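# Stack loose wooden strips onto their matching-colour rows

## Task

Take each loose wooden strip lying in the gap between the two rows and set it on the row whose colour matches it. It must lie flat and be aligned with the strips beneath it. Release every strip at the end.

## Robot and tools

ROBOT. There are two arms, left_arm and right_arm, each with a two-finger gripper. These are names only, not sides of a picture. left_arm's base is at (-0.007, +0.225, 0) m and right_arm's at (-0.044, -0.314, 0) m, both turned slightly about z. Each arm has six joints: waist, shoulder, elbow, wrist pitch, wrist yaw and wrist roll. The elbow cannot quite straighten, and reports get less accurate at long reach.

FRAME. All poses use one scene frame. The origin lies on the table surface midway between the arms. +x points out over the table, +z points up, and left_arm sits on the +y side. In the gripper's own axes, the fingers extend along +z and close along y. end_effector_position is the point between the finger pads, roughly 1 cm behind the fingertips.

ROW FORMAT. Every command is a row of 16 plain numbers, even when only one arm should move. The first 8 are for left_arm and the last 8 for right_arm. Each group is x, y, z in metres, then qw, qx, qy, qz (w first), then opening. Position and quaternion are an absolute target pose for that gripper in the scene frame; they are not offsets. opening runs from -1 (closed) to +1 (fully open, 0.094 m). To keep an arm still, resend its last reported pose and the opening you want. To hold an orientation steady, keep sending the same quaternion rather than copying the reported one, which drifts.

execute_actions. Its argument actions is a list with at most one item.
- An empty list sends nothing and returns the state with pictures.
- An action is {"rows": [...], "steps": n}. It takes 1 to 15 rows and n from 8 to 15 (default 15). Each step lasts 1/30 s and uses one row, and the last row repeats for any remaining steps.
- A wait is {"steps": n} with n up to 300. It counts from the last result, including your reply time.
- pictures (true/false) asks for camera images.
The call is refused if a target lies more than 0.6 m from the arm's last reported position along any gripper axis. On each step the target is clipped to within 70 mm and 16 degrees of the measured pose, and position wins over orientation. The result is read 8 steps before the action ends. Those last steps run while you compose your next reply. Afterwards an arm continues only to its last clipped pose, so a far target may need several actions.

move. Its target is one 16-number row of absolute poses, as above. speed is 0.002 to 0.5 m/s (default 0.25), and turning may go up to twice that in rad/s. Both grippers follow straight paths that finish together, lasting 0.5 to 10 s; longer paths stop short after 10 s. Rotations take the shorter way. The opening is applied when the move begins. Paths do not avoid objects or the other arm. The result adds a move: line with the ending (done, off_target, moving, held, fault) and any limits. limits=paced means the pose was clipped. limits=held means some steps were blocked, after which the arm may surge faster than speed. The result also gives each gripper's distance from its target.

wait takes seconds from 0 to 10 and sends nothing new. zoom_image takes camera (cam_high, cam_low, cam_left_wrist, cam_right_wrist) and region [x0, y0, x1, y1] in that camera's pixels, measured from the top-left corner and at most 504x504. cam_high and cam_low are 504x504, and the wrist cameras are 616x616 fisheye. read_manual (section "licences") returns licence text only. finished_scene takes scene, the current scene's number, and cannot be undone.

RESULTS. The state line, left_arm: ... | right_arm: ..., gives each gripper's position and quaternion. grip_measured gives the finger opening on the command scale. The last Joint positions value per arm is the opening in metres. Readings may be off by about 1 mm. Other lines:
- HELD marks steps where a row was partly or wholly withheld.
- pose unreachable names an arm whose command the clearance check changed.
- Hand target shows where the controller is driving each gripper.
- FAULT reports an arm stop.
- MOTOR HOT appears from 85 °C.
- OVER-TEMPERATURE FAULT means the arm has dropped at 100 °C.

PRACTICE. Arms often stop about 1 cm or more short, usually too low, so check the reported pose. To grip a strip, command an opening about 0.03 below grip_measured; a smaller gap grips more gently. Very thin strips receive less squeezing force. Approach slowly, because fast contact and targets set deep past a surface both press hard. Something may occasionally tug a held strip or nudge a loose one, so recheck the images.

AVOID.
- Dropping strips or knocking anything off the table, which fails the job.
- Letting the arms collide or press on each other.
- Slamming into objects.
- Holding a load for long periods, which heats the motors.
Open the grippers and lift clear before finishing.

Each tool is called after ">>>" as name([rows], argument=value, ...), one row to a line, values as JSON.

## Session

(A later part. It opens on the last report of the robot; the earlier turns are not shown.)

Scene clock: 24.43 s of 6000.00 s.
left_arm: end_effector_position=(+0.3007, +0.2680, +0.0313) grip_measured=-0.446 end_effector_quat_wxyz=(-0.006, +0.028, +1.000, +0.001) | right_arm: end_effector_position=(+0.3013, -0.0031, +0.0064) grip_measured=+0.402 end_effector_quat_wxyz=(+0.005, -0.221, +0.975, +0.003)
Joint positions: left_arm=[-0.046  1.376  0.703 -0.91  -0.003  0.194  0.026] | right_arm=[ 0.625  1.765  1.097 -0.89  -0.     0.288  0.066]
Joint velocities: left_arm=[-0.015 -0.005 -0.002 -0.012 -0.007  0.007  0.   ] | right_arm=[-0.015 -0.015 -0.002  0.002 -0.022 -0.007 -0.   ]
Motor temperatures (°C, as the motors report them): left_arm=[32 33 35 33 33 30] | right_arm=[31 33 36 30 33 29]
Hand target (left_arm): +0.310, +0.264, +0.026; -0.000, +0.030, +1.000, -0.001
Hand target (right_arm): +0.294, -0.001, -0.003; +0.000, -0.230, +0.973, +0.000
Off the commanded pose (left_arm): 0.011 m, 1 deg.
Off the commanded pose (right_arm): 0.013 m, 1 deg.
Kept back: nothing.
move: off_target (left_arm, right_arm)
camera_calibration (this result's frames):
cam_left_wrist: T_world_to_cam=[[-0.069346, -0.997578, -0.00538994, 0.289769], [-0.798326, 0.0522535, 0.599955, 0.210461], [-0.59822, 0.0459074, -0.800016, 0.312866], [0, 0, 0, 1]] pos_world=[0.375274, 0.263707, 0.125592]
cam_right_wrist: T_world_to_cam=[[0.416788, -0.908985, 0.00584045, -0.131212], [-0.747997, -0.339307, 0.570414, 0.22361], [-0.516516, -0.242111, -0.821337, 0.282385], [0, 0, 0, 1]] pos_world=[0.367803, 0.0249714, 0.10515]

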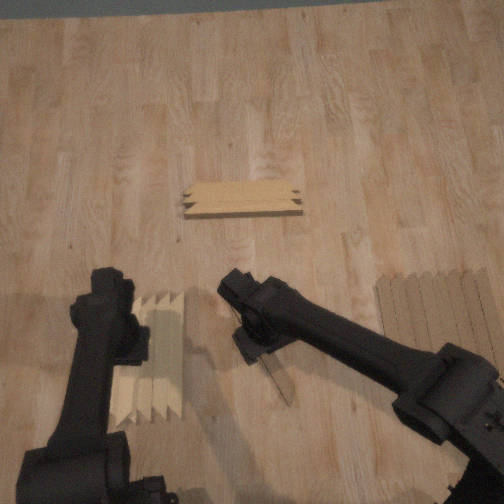

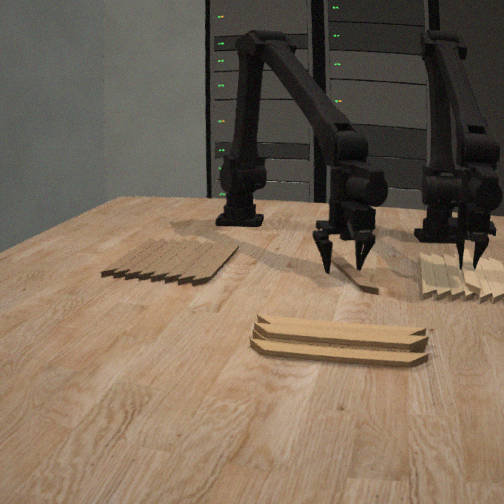

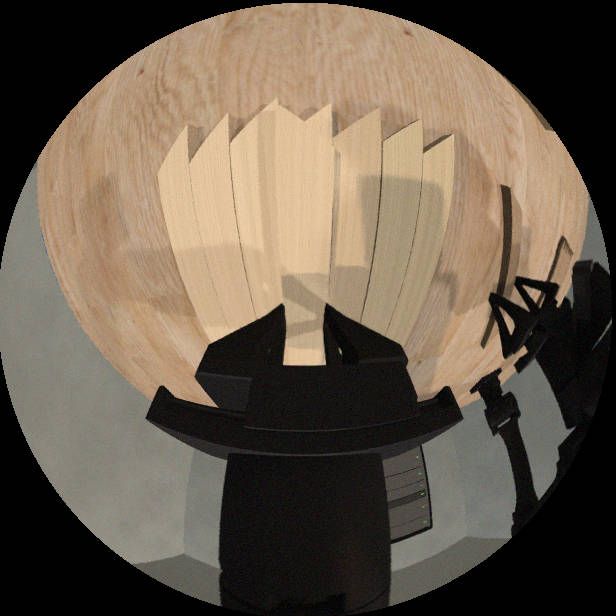

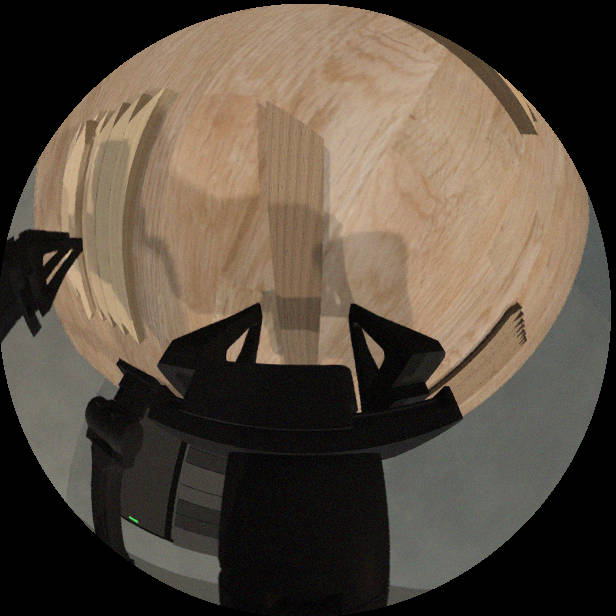

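>>> move(target=[0.322,0.266,0.036,0,0.03,1,0,-0.52,0.295,0.004,-0.004,0,-0.24,0.971,0,-0.52], speed=0.04)

>>> move(target=[0.315,0.266,0.028,0,0.03,1,0,-0.1,0.305,0,0.075,0,-0.24,0.971,0,-0.52], speed=0.15)

>>> move(target=[0.32,0.266,0.12,0,0.03,1,0,-0.1,0.295,-0.35,0.06,0,-0.005,1,0,-0.52], speed=0.3)

>>> move(target=[0.32,0.266,0.12,0,0.03,1,0,-0.1,0.292,-0.35,0.026,0,-0.005,1,0,-0.52], speed=0.08)

>>> zoom_image(camera="cam_right_wrist", region=[180, 70, 440, 330])

Scene clock: 25.77 s of 6000.00 s.
left_arm: end_effector_position=(+0.3045, +0.2684, +0.0313) grip_measured=-0.446 end_effector_quat_wxyz=(-0.006, +0.028, +1.000, +0.001) | right_arm: end_effector_position=(+0.3004, -0.0022, +0.0062) grip_measured=-0.448 end_effector_quat_wxyz=(+0.005, -0.224, +0.975, +0.003)
Joint positions: left_arm=[-0.047  1.386  0.713 -0.91  -0.004  0.193  0.026] | right_arm=[ 0.627  1.766  1.097 -0.89  -0.     0.283  0.026]
Joint velocities: left_arm=[-0.015 -0.005 -0.022 -0.017 -0.022 -0.037 -0.   ] | right_arm=[ 0.005 -0.015 -0.002  0.002  0.007  0.051 -0.   ]
Motor temperatures (°C, as the motors report them): left_arm=[32 33 35 33 33 30] | right_arm=[31 33 36 30 33 29]
Hand target (left_arm): +0.321, +0.266, +0.036; +0.000, +0.030, +1.000, +0.000
Hand target (right_arm): +0.295, +0.004, -0.004; +0.000, -0.240, +0.971, -0.000
Off the commanded pose (left_arm): 0.018 m, 1 deg.
Off the commanded pose (right_arm): 0.013 m, 2 deg.
Kept back: nothing.
move: off_target (left_arm, right_arm)
camera_calibration (this result's frames):
cam_left_wrist: T_world_to_cam=[[-0.0689756, -0.997599, -0.00615144, 0.290365], [-0.798283, 0.0514944, 0.600077, 0.213628], [-0.598319, 0.0463013, -0.799919, 0.315076], [0, 0, 0, 1]] pos_world=[0.37908, 0.264079, 0.125628]
cam_right_wrist: T_world_to_cam=[[0.423367, -0.905938, 0.00600658, -0.132012], [-0.745379, -0.34455, 0.570697, 0.222561], [-0.514947, -0.246092, -0.821139, 0.281534], [0, 0, 0, 1]] pos_world=[0.366757, 0.0263719, 0.104956]

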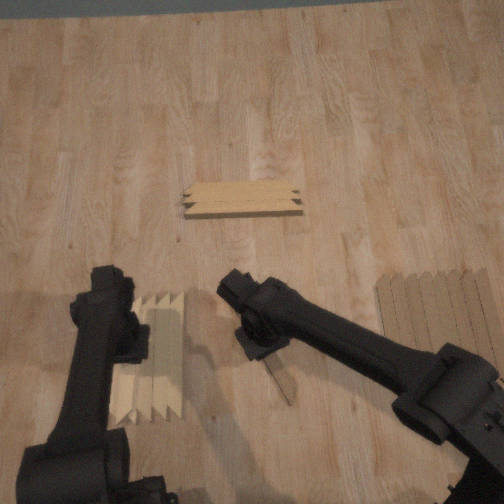

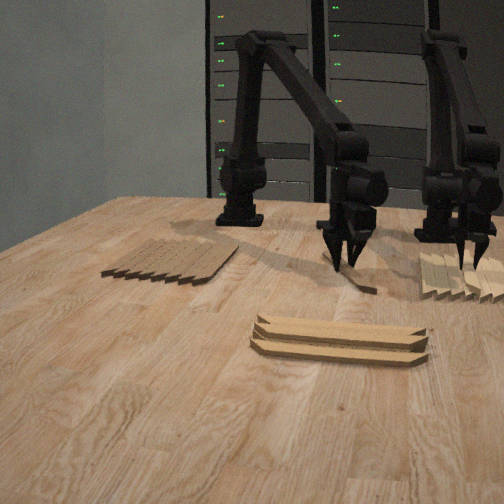

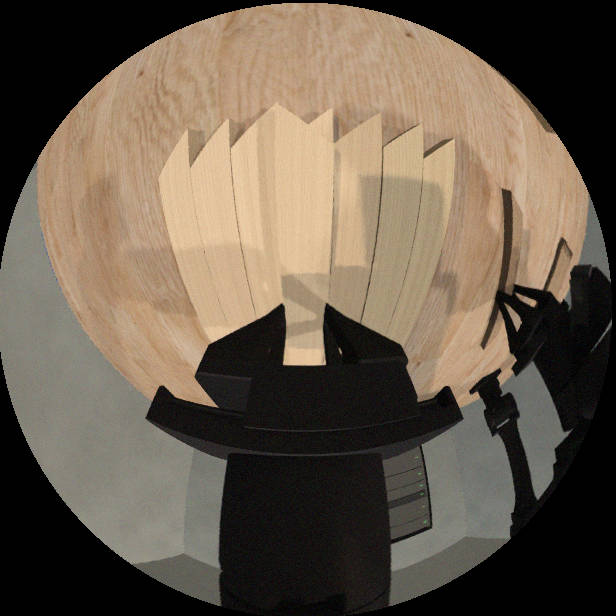

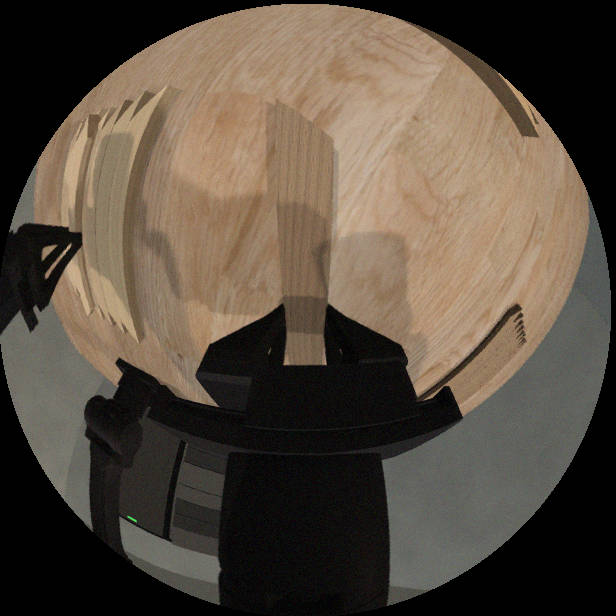

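Scene clock: 26.67 s of 6000.00 s.
left_arm: end_effector_position=(+0.3042, +0.2683, +0.0278) grip_measured=-0.102 end_effector_quat_wxyz=(-0.010, +0.028, +1.000, +0.000) | right_arm: end_effector_position=(+0.2929, -0.0090, +0.0610) grip_measured=-0.448 end_effector_quat_wxyz=(-0.013, -0.235, +0.972, -0.007)
Joint positions: left_arm=[-0.047  1.398  0.713 -0.906 -0.004  0.193  0.042] | right_arm=[ 0.627  1.683  1.155 -1.073 -0.     0.261  0.026]
Joint velocities: left_arm=[-0.005 -0.005 -0.012  0.002 -0.022  0.007 -0.   ] | right_arm=[-0.015  0.005  0.002 -0.012 -0.022 -0.081 -0.001]
Motor temperatures (°C, as the motors report them): left_arm=[32 33 35 33 33 30] | right_arm=[31 33 36 30 33 29]
Hand target (left_arm): +0.315, +0.266, +0.028; +0.000, +0.030, +1.000, -0.000
Hand target (right_arm): +0.305, +0.000, +0.075; +0.000, -0.240, +0.971, -0.000
Off the commanded pose (left_arm): 0.011 m, 1 deg.
Off the commanded pose (right_arm): 0.021 m, 2 deg.
Kept back: nothing.
move: off_target (left_arm, right_arm)
camera_calibration (this result's frames):
cam_left_wrist: T_world_to_cam=[[-0.0690099, -0.997607, -0.00413877, 0.290184], [-0.793528, 0.0523774, 0.606275, 0.213667], [-0.604608, 0.0451232, -0.795244, 0.314253], [0, 0, 0, 1]] pos_world=[0.379576, 0.264118, 0.121568]
cam_right_wrist: T_world_to_cam=[[0.443676, -0.896013, 0.0176919, -0.1419], [-0.719416, -0.344321, 0.603228, 0.173702], [-0.534408, -0.280366, -0.797373, 0.324954], [0, 0, 0, 1]] pos_world=[0.36158, 0.0237709, 0.156838]

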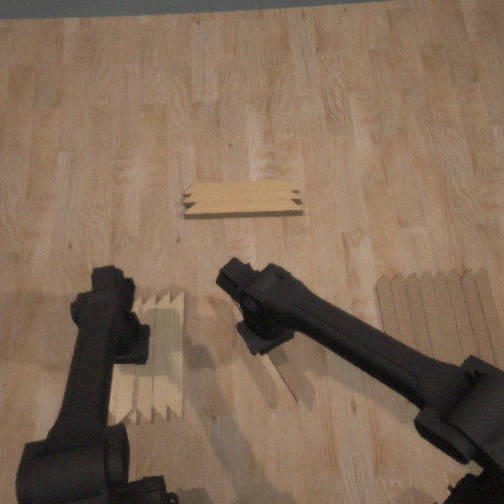

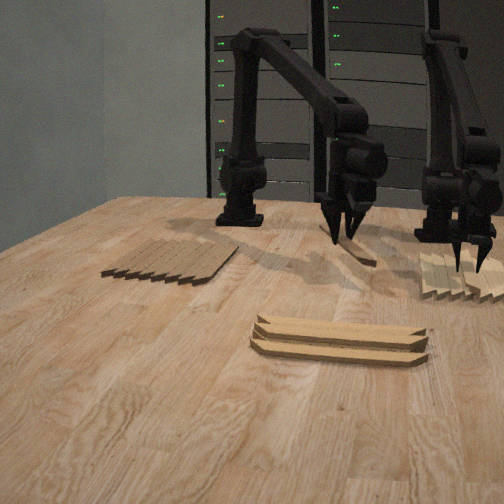

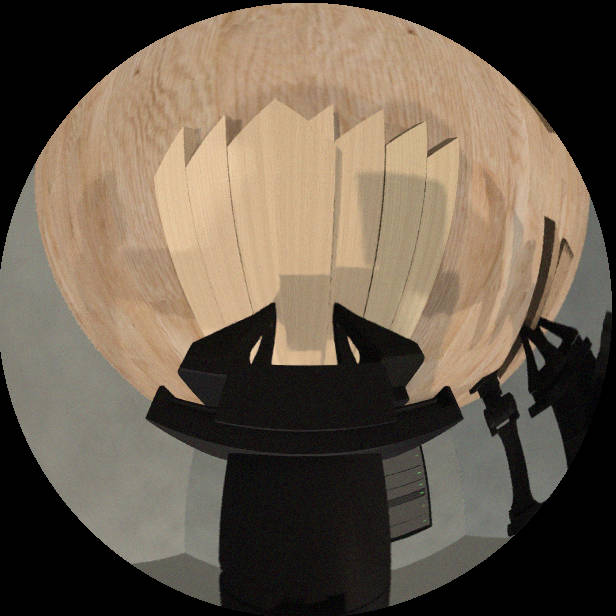

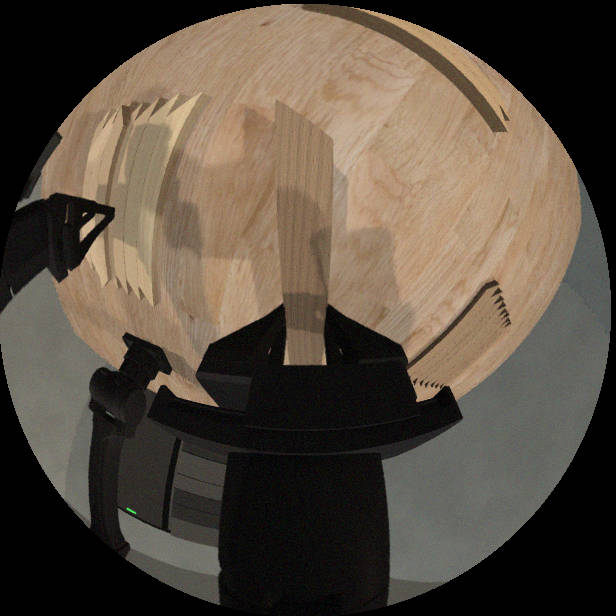

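Scene clock: 28.40 s of 6000.00 s.
left_arm: end_effector_position=(+0.3026, +0.2677, +0.1031) grip_measured=-0.102 end_effector_quat_wxyz=(-0.017, +0.028, +0.999, -0.001) | right_arm: end_effector_position=(+0.2927, -0.3521, +0.0610) grip_measured=-0.448 end_effector_quat_wxyz=(-0.011, +0.005, +1.000, -0.001)
Joint positions: left_arm=[-0.047  1.273  0.83  -1.161 -0.003  0.193  0.042] | right_arm=[-0.218  1.401  0.824 -1.016  0.005 -0.101  0.026]
Joint velocities: left_arm=[ 0.005  0.005 -0.007 -0.007  0.066 -0.022  0.001] | right_arm=[-0.005 -0.015  0.007 -0.027  0.007 -0.051 -0.001]
Motor temperatures (°C, as the motors report them): left_arm=[32 33 35 33 33 30] | right_arm=[31 34 36 30 33 29]
Hand target (left_arm): +0.318, +0.266, +0.121; +0.001, +0.030, +1.000, -0.000
Hand target (right_arm): +0.295, -0.351, +0.061; -0.005, -0.005, +1.000, -0.001
Off the commanded pose (left_arm): 0.024 m, 2 deg.
Off the commanded pose (right_arm): 0.003 m, 2 deg.
Kept back: nothing.
move: off_target (left_arm)
camera_calibration (this result's frames):
cam_left_wrist: T_world_to_cam=[[-0.0697943, -0.997561, -0.00111096, 0.289769], [-0.785665, 0.0542828, 0.616265, 0.162894], [-0.614702, 0.0438847, -0.787538, 0.375717], [0, 0, 0, 1]] pos_world=[0.379159, 0.263732, 0.195827]
cam_right_wrist: T_world_to_cam=[[-0.024007, -0.999628, 0.0129334, -0.348482], [-0.80063, 0.026972, 0.598552, 0.21024], [-0.598678, 0.00401455, -0.800979, 0.347846], [0, 0, 0, 1]] pos_world=[0.368206, -0.355419, 0.157285]

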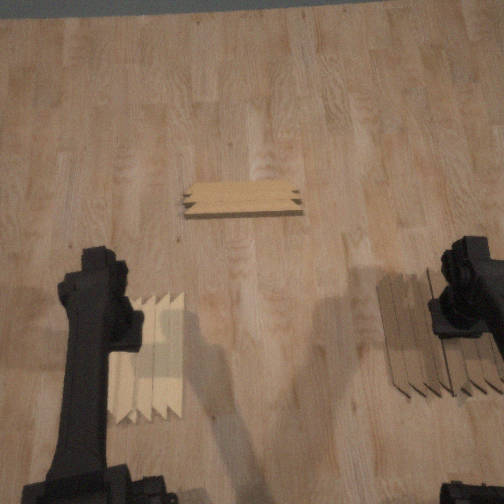

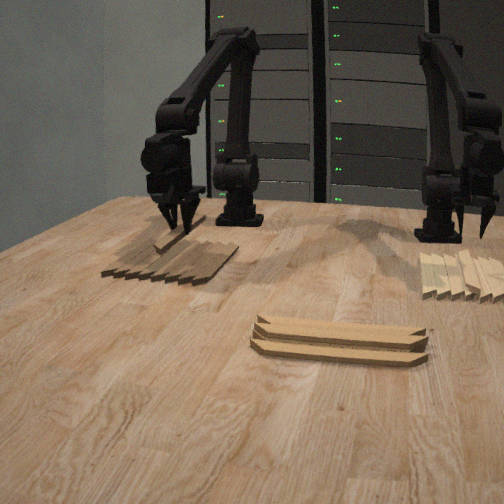

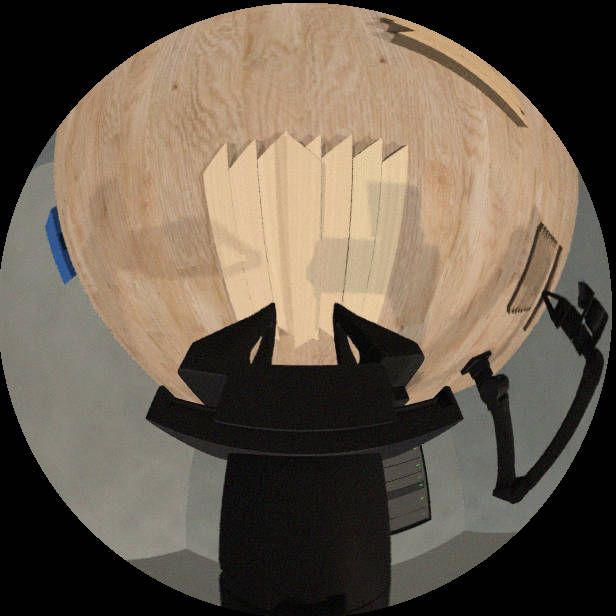

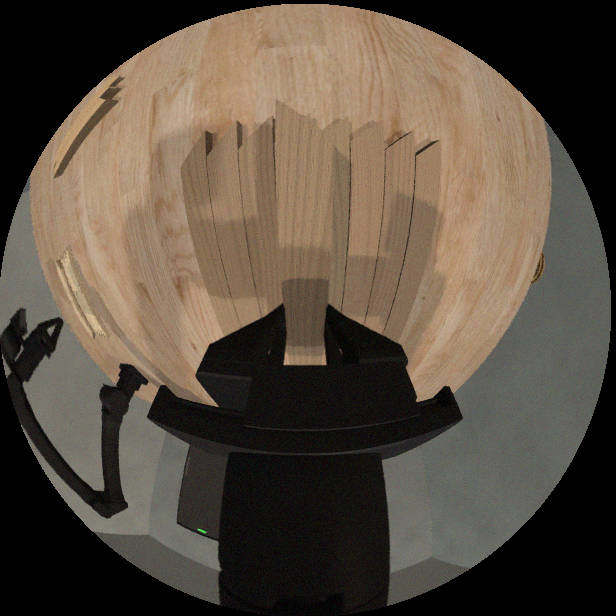

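Scene clock: 29.20 s of 6000.00 s.
left_arm: end_effector_position=(+0.3026, +0.2677, +0.1031) grip_measured=-0.102 end_effector_quat_wxyz=(-0.017, +0.028, +0.999, -0.001) | right_arm: end_effector_position=(+0.2921, -0.3518, +0.0303) grip_measured=-0.448 end_effector_quat_wxyz=(-0.000, +0.003, +1.000, -0.002)
Joint positions: left_arm=[-0.047  1.273  0.83  -1.161 -0.003  0.193  0.042] | right_arm=[-0.218  1.441  0.766 -0.896  0.004 -0.104  0.026]
Joint velocities: left_arm=[ 0.005 -0.005 -0.007  0.007  0.051  0.066 -0.   ] | right_arm=[-0.015  0.005  0.027  0.002  0.007 -0.11  -0.001]
Motor temperatures (°C, as the motors report them): left_arm=[32 33 35 33 33 30] | right_arm=[31 34 36 30 33 29]
Hand target (left_arm): +0.319, +0.266, +0.120; +0.000, +0.030, +1.000, +0.000
Hand target (right_arm): +0.291, -0.350, +0.026; +0.000, -0.005, +1.000, -0.000
Off the commanded pose (left_arm): 0.024 m, 2 deg.
Off the commanded pose (right_arm): 0.005 m, 1 deg.
Kept back: nothing.
move: off_target (left_arm)
camera_calibration (this result's frames):
cam_left_wrist: T_world_to_cam=[[-0.0697943, -0.997561, -0.00111096, 0.289769], [-0.785665, 0.0542828, 0.616265, 0.162894], [-0.614702, 0.0438847, -0.787538, 0.375717], [0, 0, 0, 1]] pos_world=[0.379159, 0.263732, 0.195827]
cam_right_wrist: T_world_to_cam=[[-0.0212736, -0.999674, 0.0141337, -0.348747], [-0.814161, 0.0255271, 0.580078, 0.232105], [-0.58025, 0.000833302, -0.814438, 0.316756], [0, 0, 0, 1]] pos_world=[0.365349, -0.354822, 0.128268]

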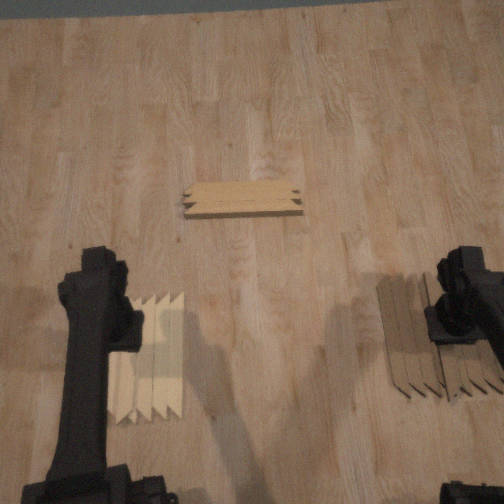

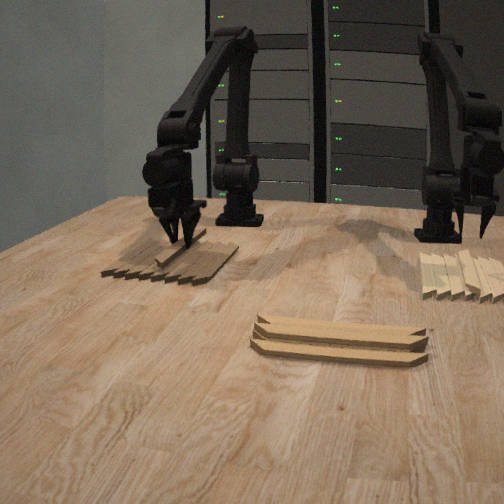

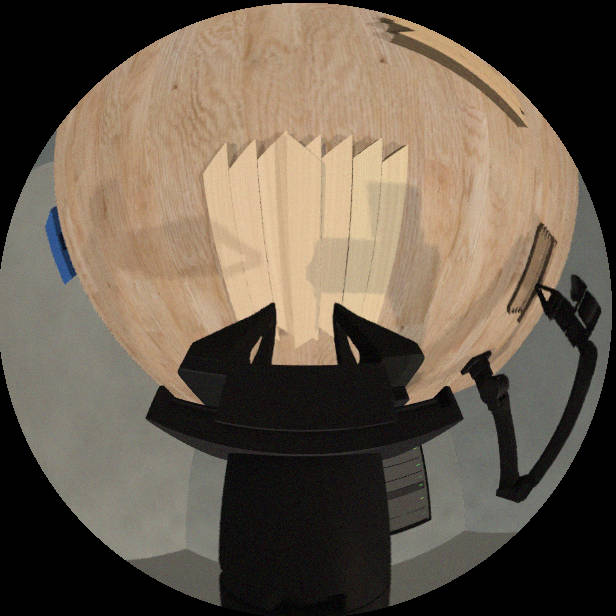

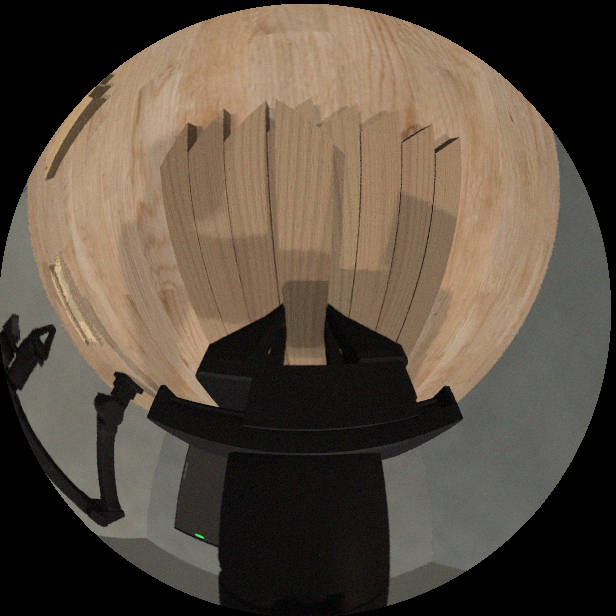

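Region (180, 70, 440, 330) of cam_right_wrist's 616x616 image, scaled by 1.938, with more detail than that image has.

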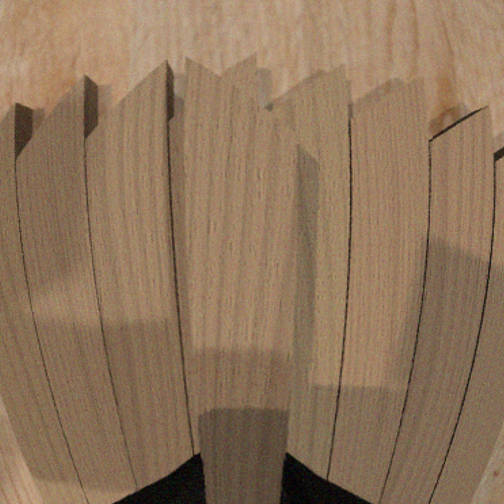

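>>> move(target=[0.32,0.266,0.12,0,0.03,1,0,-0.1,0.296,-0.34,0.012,0,-0.012,1,0,-0.52], speed=0.03)

>>> move(target=[0.32,0.266,0.12,0,0.03,1,0,-0.1,0.296,-0.343,0.016,0,-0.012,1,0,-0.1])

>>> move(target=[0.32,0.266,0.12,0,0.03,1,0,-0.1,0.3,-0.343,0.1,0,-0.012,1,0,-0.1])

Scene clock: 30.83 s of 6000.00 s.
left_arm: end_effector_position=(+0.3026, +0.2677, +0.1031) grip_measured=-0.102 end_effector_quat_wxyz=(-0.017, +0.028, +0.999, -0.001) | right_arm: end_effector_position=(+0.2981, -0.3459, +0.0192) grip_measured=-0.448 end_effector_quat_wxyz=(+0.004, -0.006, +1.000, -0.002)
Joint positions: left_arm=[-0.047  1.273  0.83  -1.161 -0.003  0.193  0.042] | right_arm=[-0.199  1.472  0.762 -0.851  0.003 -0.104  0.026]
Joint velocities: left_arm=[-0.005 -0.005  0.002 -0.027 -0.022 -0.11  -0.001] | right_arm=[-0.005  0.015 -0.002 -0.002  0.007 -0.022  0.   ]
Motor temperatures (°C, as the motors report them): left_arm=[32 33 36 33 33 30] | right_arm=[31 33 36 30 33 29]
Hand target (left_arm): +0.319, +0.266, +0.120; +0.000, +0.030, +1.000, +0.000
Hand target (right_arm): +0.296, -0.340, +0.012; +0.000, -0.012, +1.000, -0.000
Off the commanded pose (left_arm): 0.024 m, 2 deg.
Off the commanded pose (right_arm): 0.010 m, 1 deg.
Kept back: nothing.
move: off_target (left_arm)
camera_calibration (this result's frames):
cam_left_wrist: T_world_to_cam=[[-0.0697943, -0.997561, -0.00111096, 0.289769], [-0.785665, 0.0542828, 0.616265, 0.162894], [-0.614702, 0.0438847, -0.787538, 0.375717], [0, 0, 0, 1]] pos_world=[0.379159, 0.263732, 0.195827]
cam_right_wrist: T_world_to_cam=[[-0.00270579, -0.999896, 0.0141501, -0.34814], [-0.819573, 0.010325, 0.572882, 0.239827], [-0.572969, -0.0100469, -0.819516, 0.305303], [0, 0, 0, 1]] pos_world=[0.370543, -0.347513, 0.117734]

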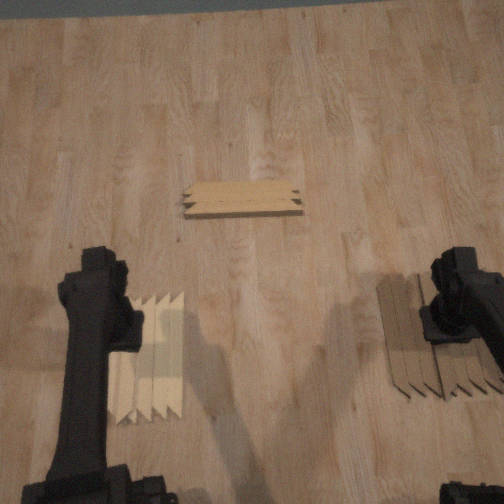

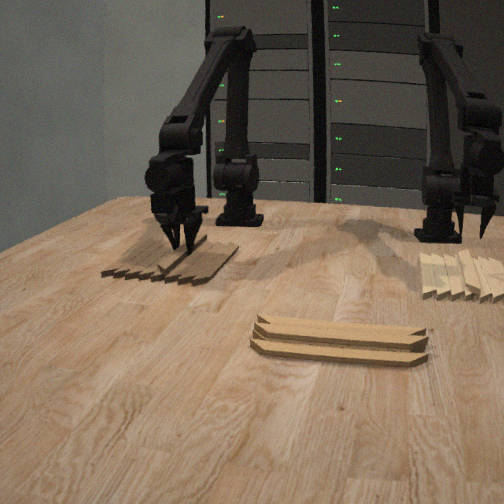

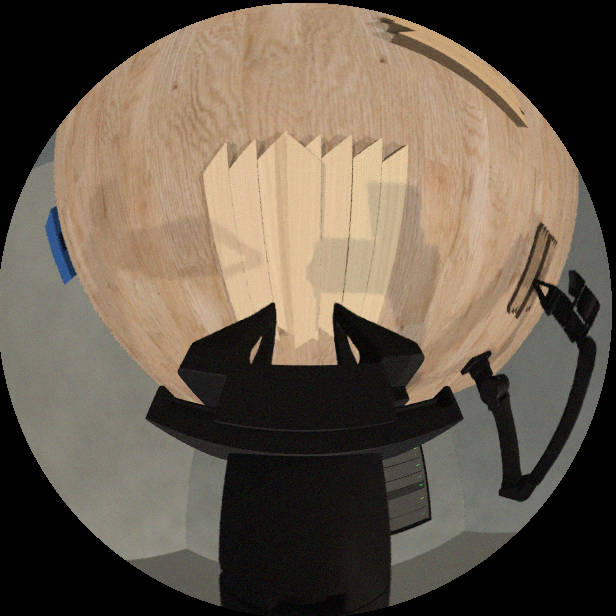

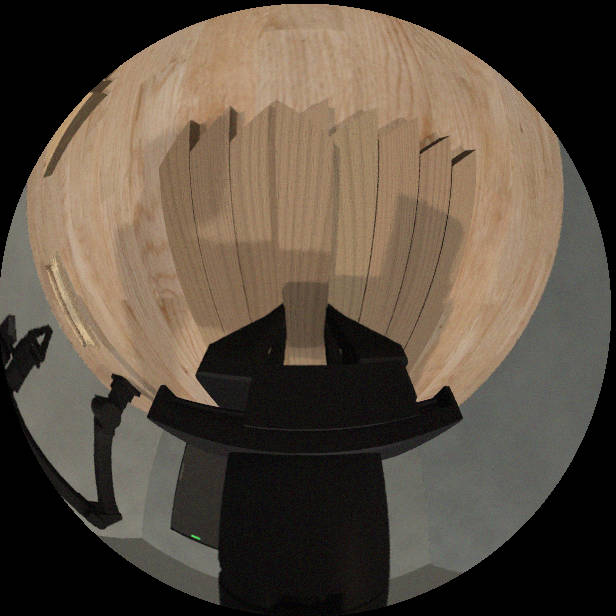

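Scene clock: 31.53 s of 6000.00 s.
left_arm: end_effector_position=(+0.3026, +0.2677, +0.1031) grip_measured=-0.102 end_effector_quat_wxyz=(-0.017, +0.028, +0.999, -0.001) | right_arm: end_effector_position=(+0.2981, -0.3460, +0.0192) grip_measured=-0.103 end_effector_quat_wxyz=(+0.004, -0.006, +1.000, -0.002)
Joint positions: left_arm=[-0.047  1.273  0.83  -1.161 -0.003  0.193  0.042] | right_arm=[-0.199  1.472  0.762 -0.851  0.004 -0.104  0.042]
Joint velocities: left_arm=[-0.015 -0.015 -0.002  0.007  0.051  0.022 -0.001] | right_arm=[ 0.005 -0.024 -0.022 -0.002  0.037 -0.066 -0.001]
Motor temperatures (°C, as the motors report them): left_arm=[32 33 36 33 33 30] | right_arm=[31 33 36 30 33 29]
Hand target (left_arm): +0.319, +0.266, +0.120; +0.000, +0.030, +1.000, +0.000
Hand target (right_arm): +0.296, -0.343, +0.016; +0.000, -0.012, +1.000, -0.000
Off the commanded pose (left_arm): 0.024 m, 2 deg.
Off the commanded pose (right_arm): 0.005 m, 1 deg.
Kept back: nothing.
move: off_target (left_arm)
camera_calibration (this result's frames):
cam_left_wrist: T_world_to_cam=[[-0.0697943, -0.997561, -0.00111096, 0.289769], [-0.785665, 0.0542828, 0.616265, 0.162894], [-0.614702, 0.0438847, -0.787538, 0.375717], [0, 0, 0, 1]] pos_world=[0.379159, 0.263732, 0.195827]
cam_right_wrist: T_world_to_cam=[[-0.0027117, -0.999885, 0.0149099, -0.34828], [-0.819533, 0.0107659, 0.572931, 0.239958], [-0.573026, -0.0106655, -0.819468, 0.305097], [0, 0, 0, 1]] pos_world=[0.370538, -0.347569, 0.11773]

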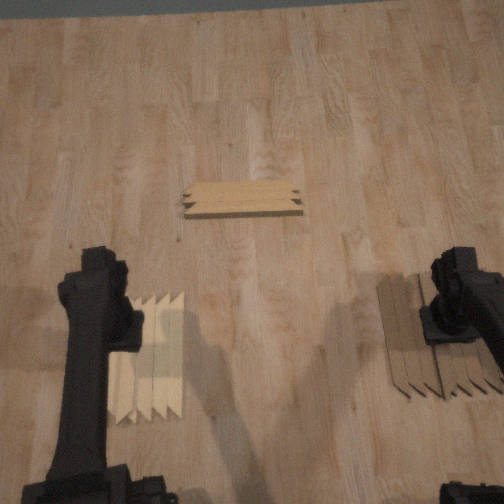

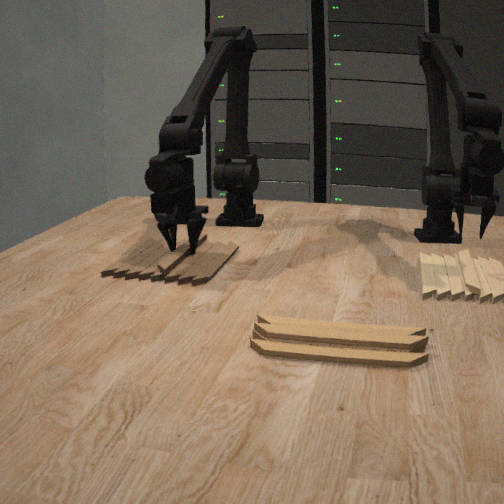

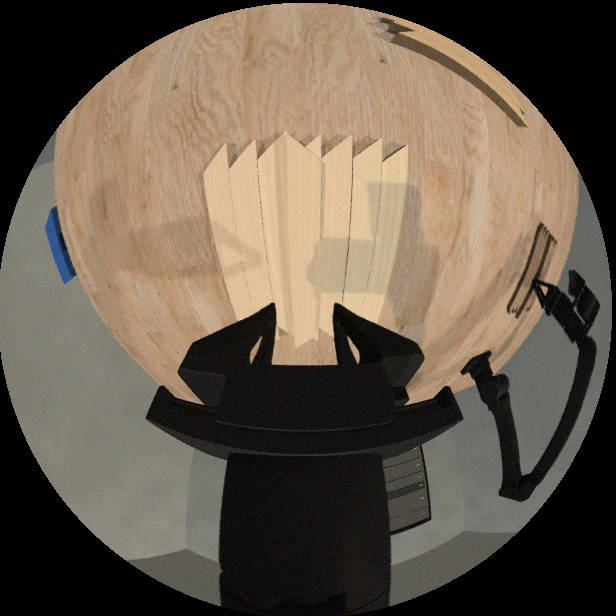

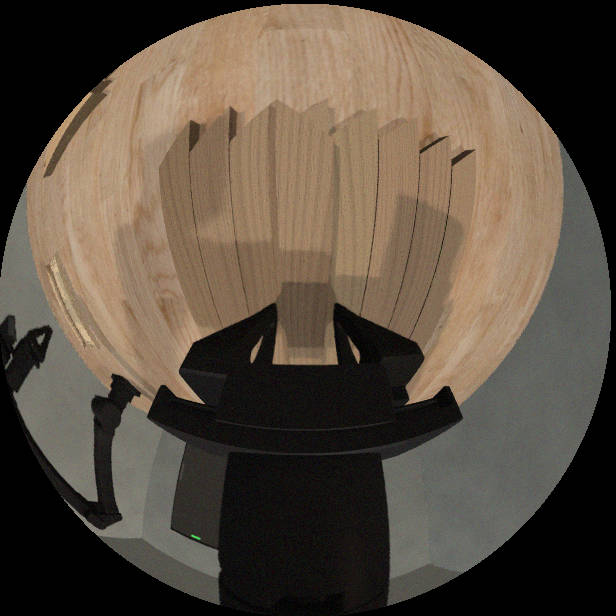

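Scene clock: 32.37 s of 6000.00 s.
left_arm: end_effector_position=(+0.3026, +0.2677, +0.1031) grip_measured=-0.102 end_effector_quat_wxyz=(-0.017, +0.028, +0.999, -0.001) | right_arm: end_effector_position=(+0.2889, -0.3451, +0.0904) grip_measured=-0.103 end_effector_quat_wxyz=(-0.007, -0.006, +1.000, -0.001)
Joint positions: left_arm=[-0.047  1.273  0.83  -1.161 -0.003  0.193  0.042] | right_arm=[-0.199  1.337  0.851 -1.099  0.004 -0.104  0.042]
Joint velocities: left_arm=[-0.005 -0.005 -0.007  0.012 -0.11  -0.066  0.   ] | right_arm=[-0.005  0.015 -0.012 -0.012 -0.022 -0.095 -0.001]
Motor temperatures (°C, as the motors report them): left_arm=[32 33 36 33 33 30] | right_arm=[31 33 36 30 33 29]
Hand target (left_arm): +0.319, +0.266, +0.120; +0.000, +0.030, +1.000, +0.000
Hand target (right_arm): +0.301, -0.343, +0.100; +0.000, -0.012, +1.000, +0.000
Off the commanded pose (left_arm): 0.024 m, 2 deg.
Off the commanded pose (right_arm): 0.015 m, 1 deg.
Kept back: nothing.
move: off_target (left_arm, right_arm)
camera_calibration (this result's frames):
cam_left_wrist: T_world_to_cam=[[-0.0697943, -0.997561, -0.00111096, 0.289769], [-0.785665, 0.0542828, 0.616265, 0.162894], [-0.614702, 0.0438847, -0.787538, 0.375717], [0, 0, 0, 1]] pos_world=[0.379159, 0.263732, 0.195827]
cam_right_wrist: T_world_to_cam=[[-0.00240065, -0.999919, 0.0125028, -0.348344], [-0.806282, 0.00933122, 0.591457, 0.185568], [-0.591526, -0.00866088, -0.806239, 0.363083], [0, 0, 0, 1]] pos_world=[0.363557, -0.346902, 0.187331]

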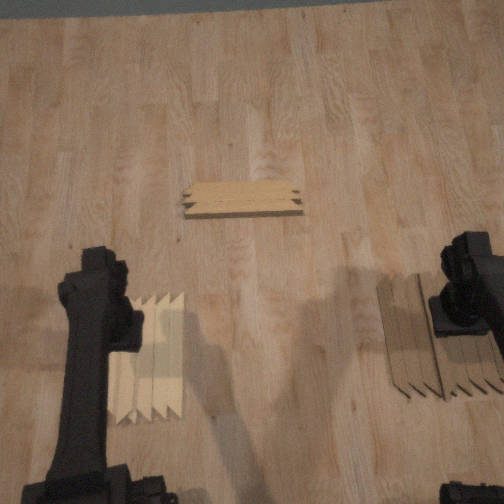

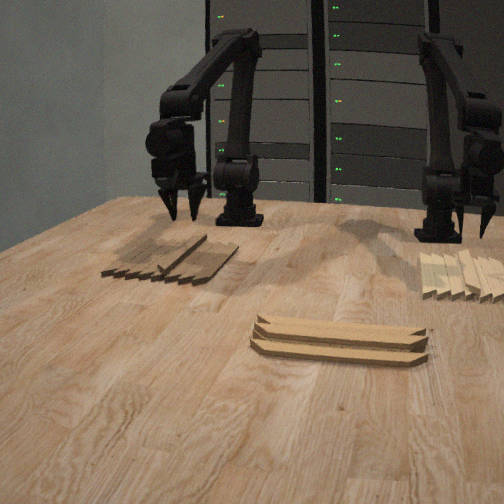

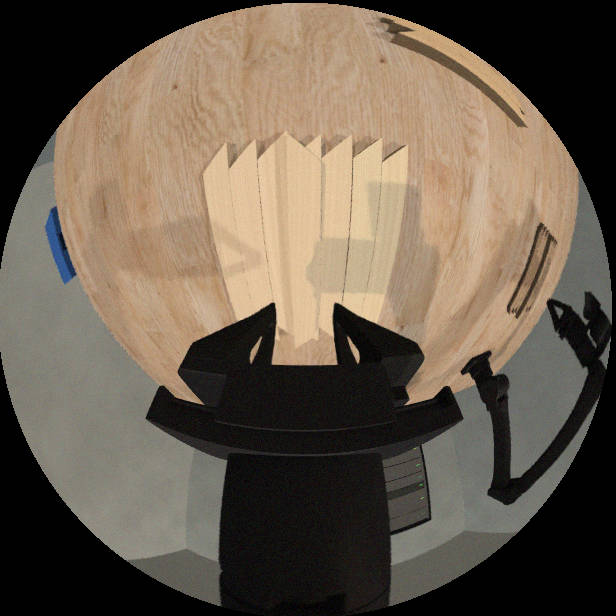

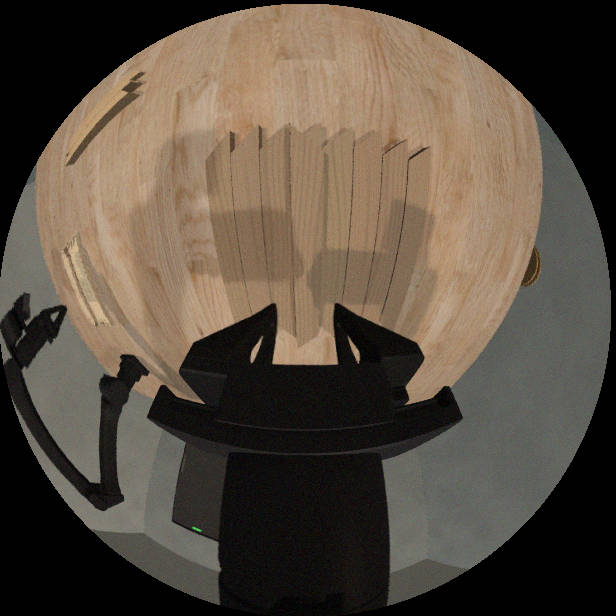

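>>> finished_scene(scene=2)

The scene is finished: the task was done.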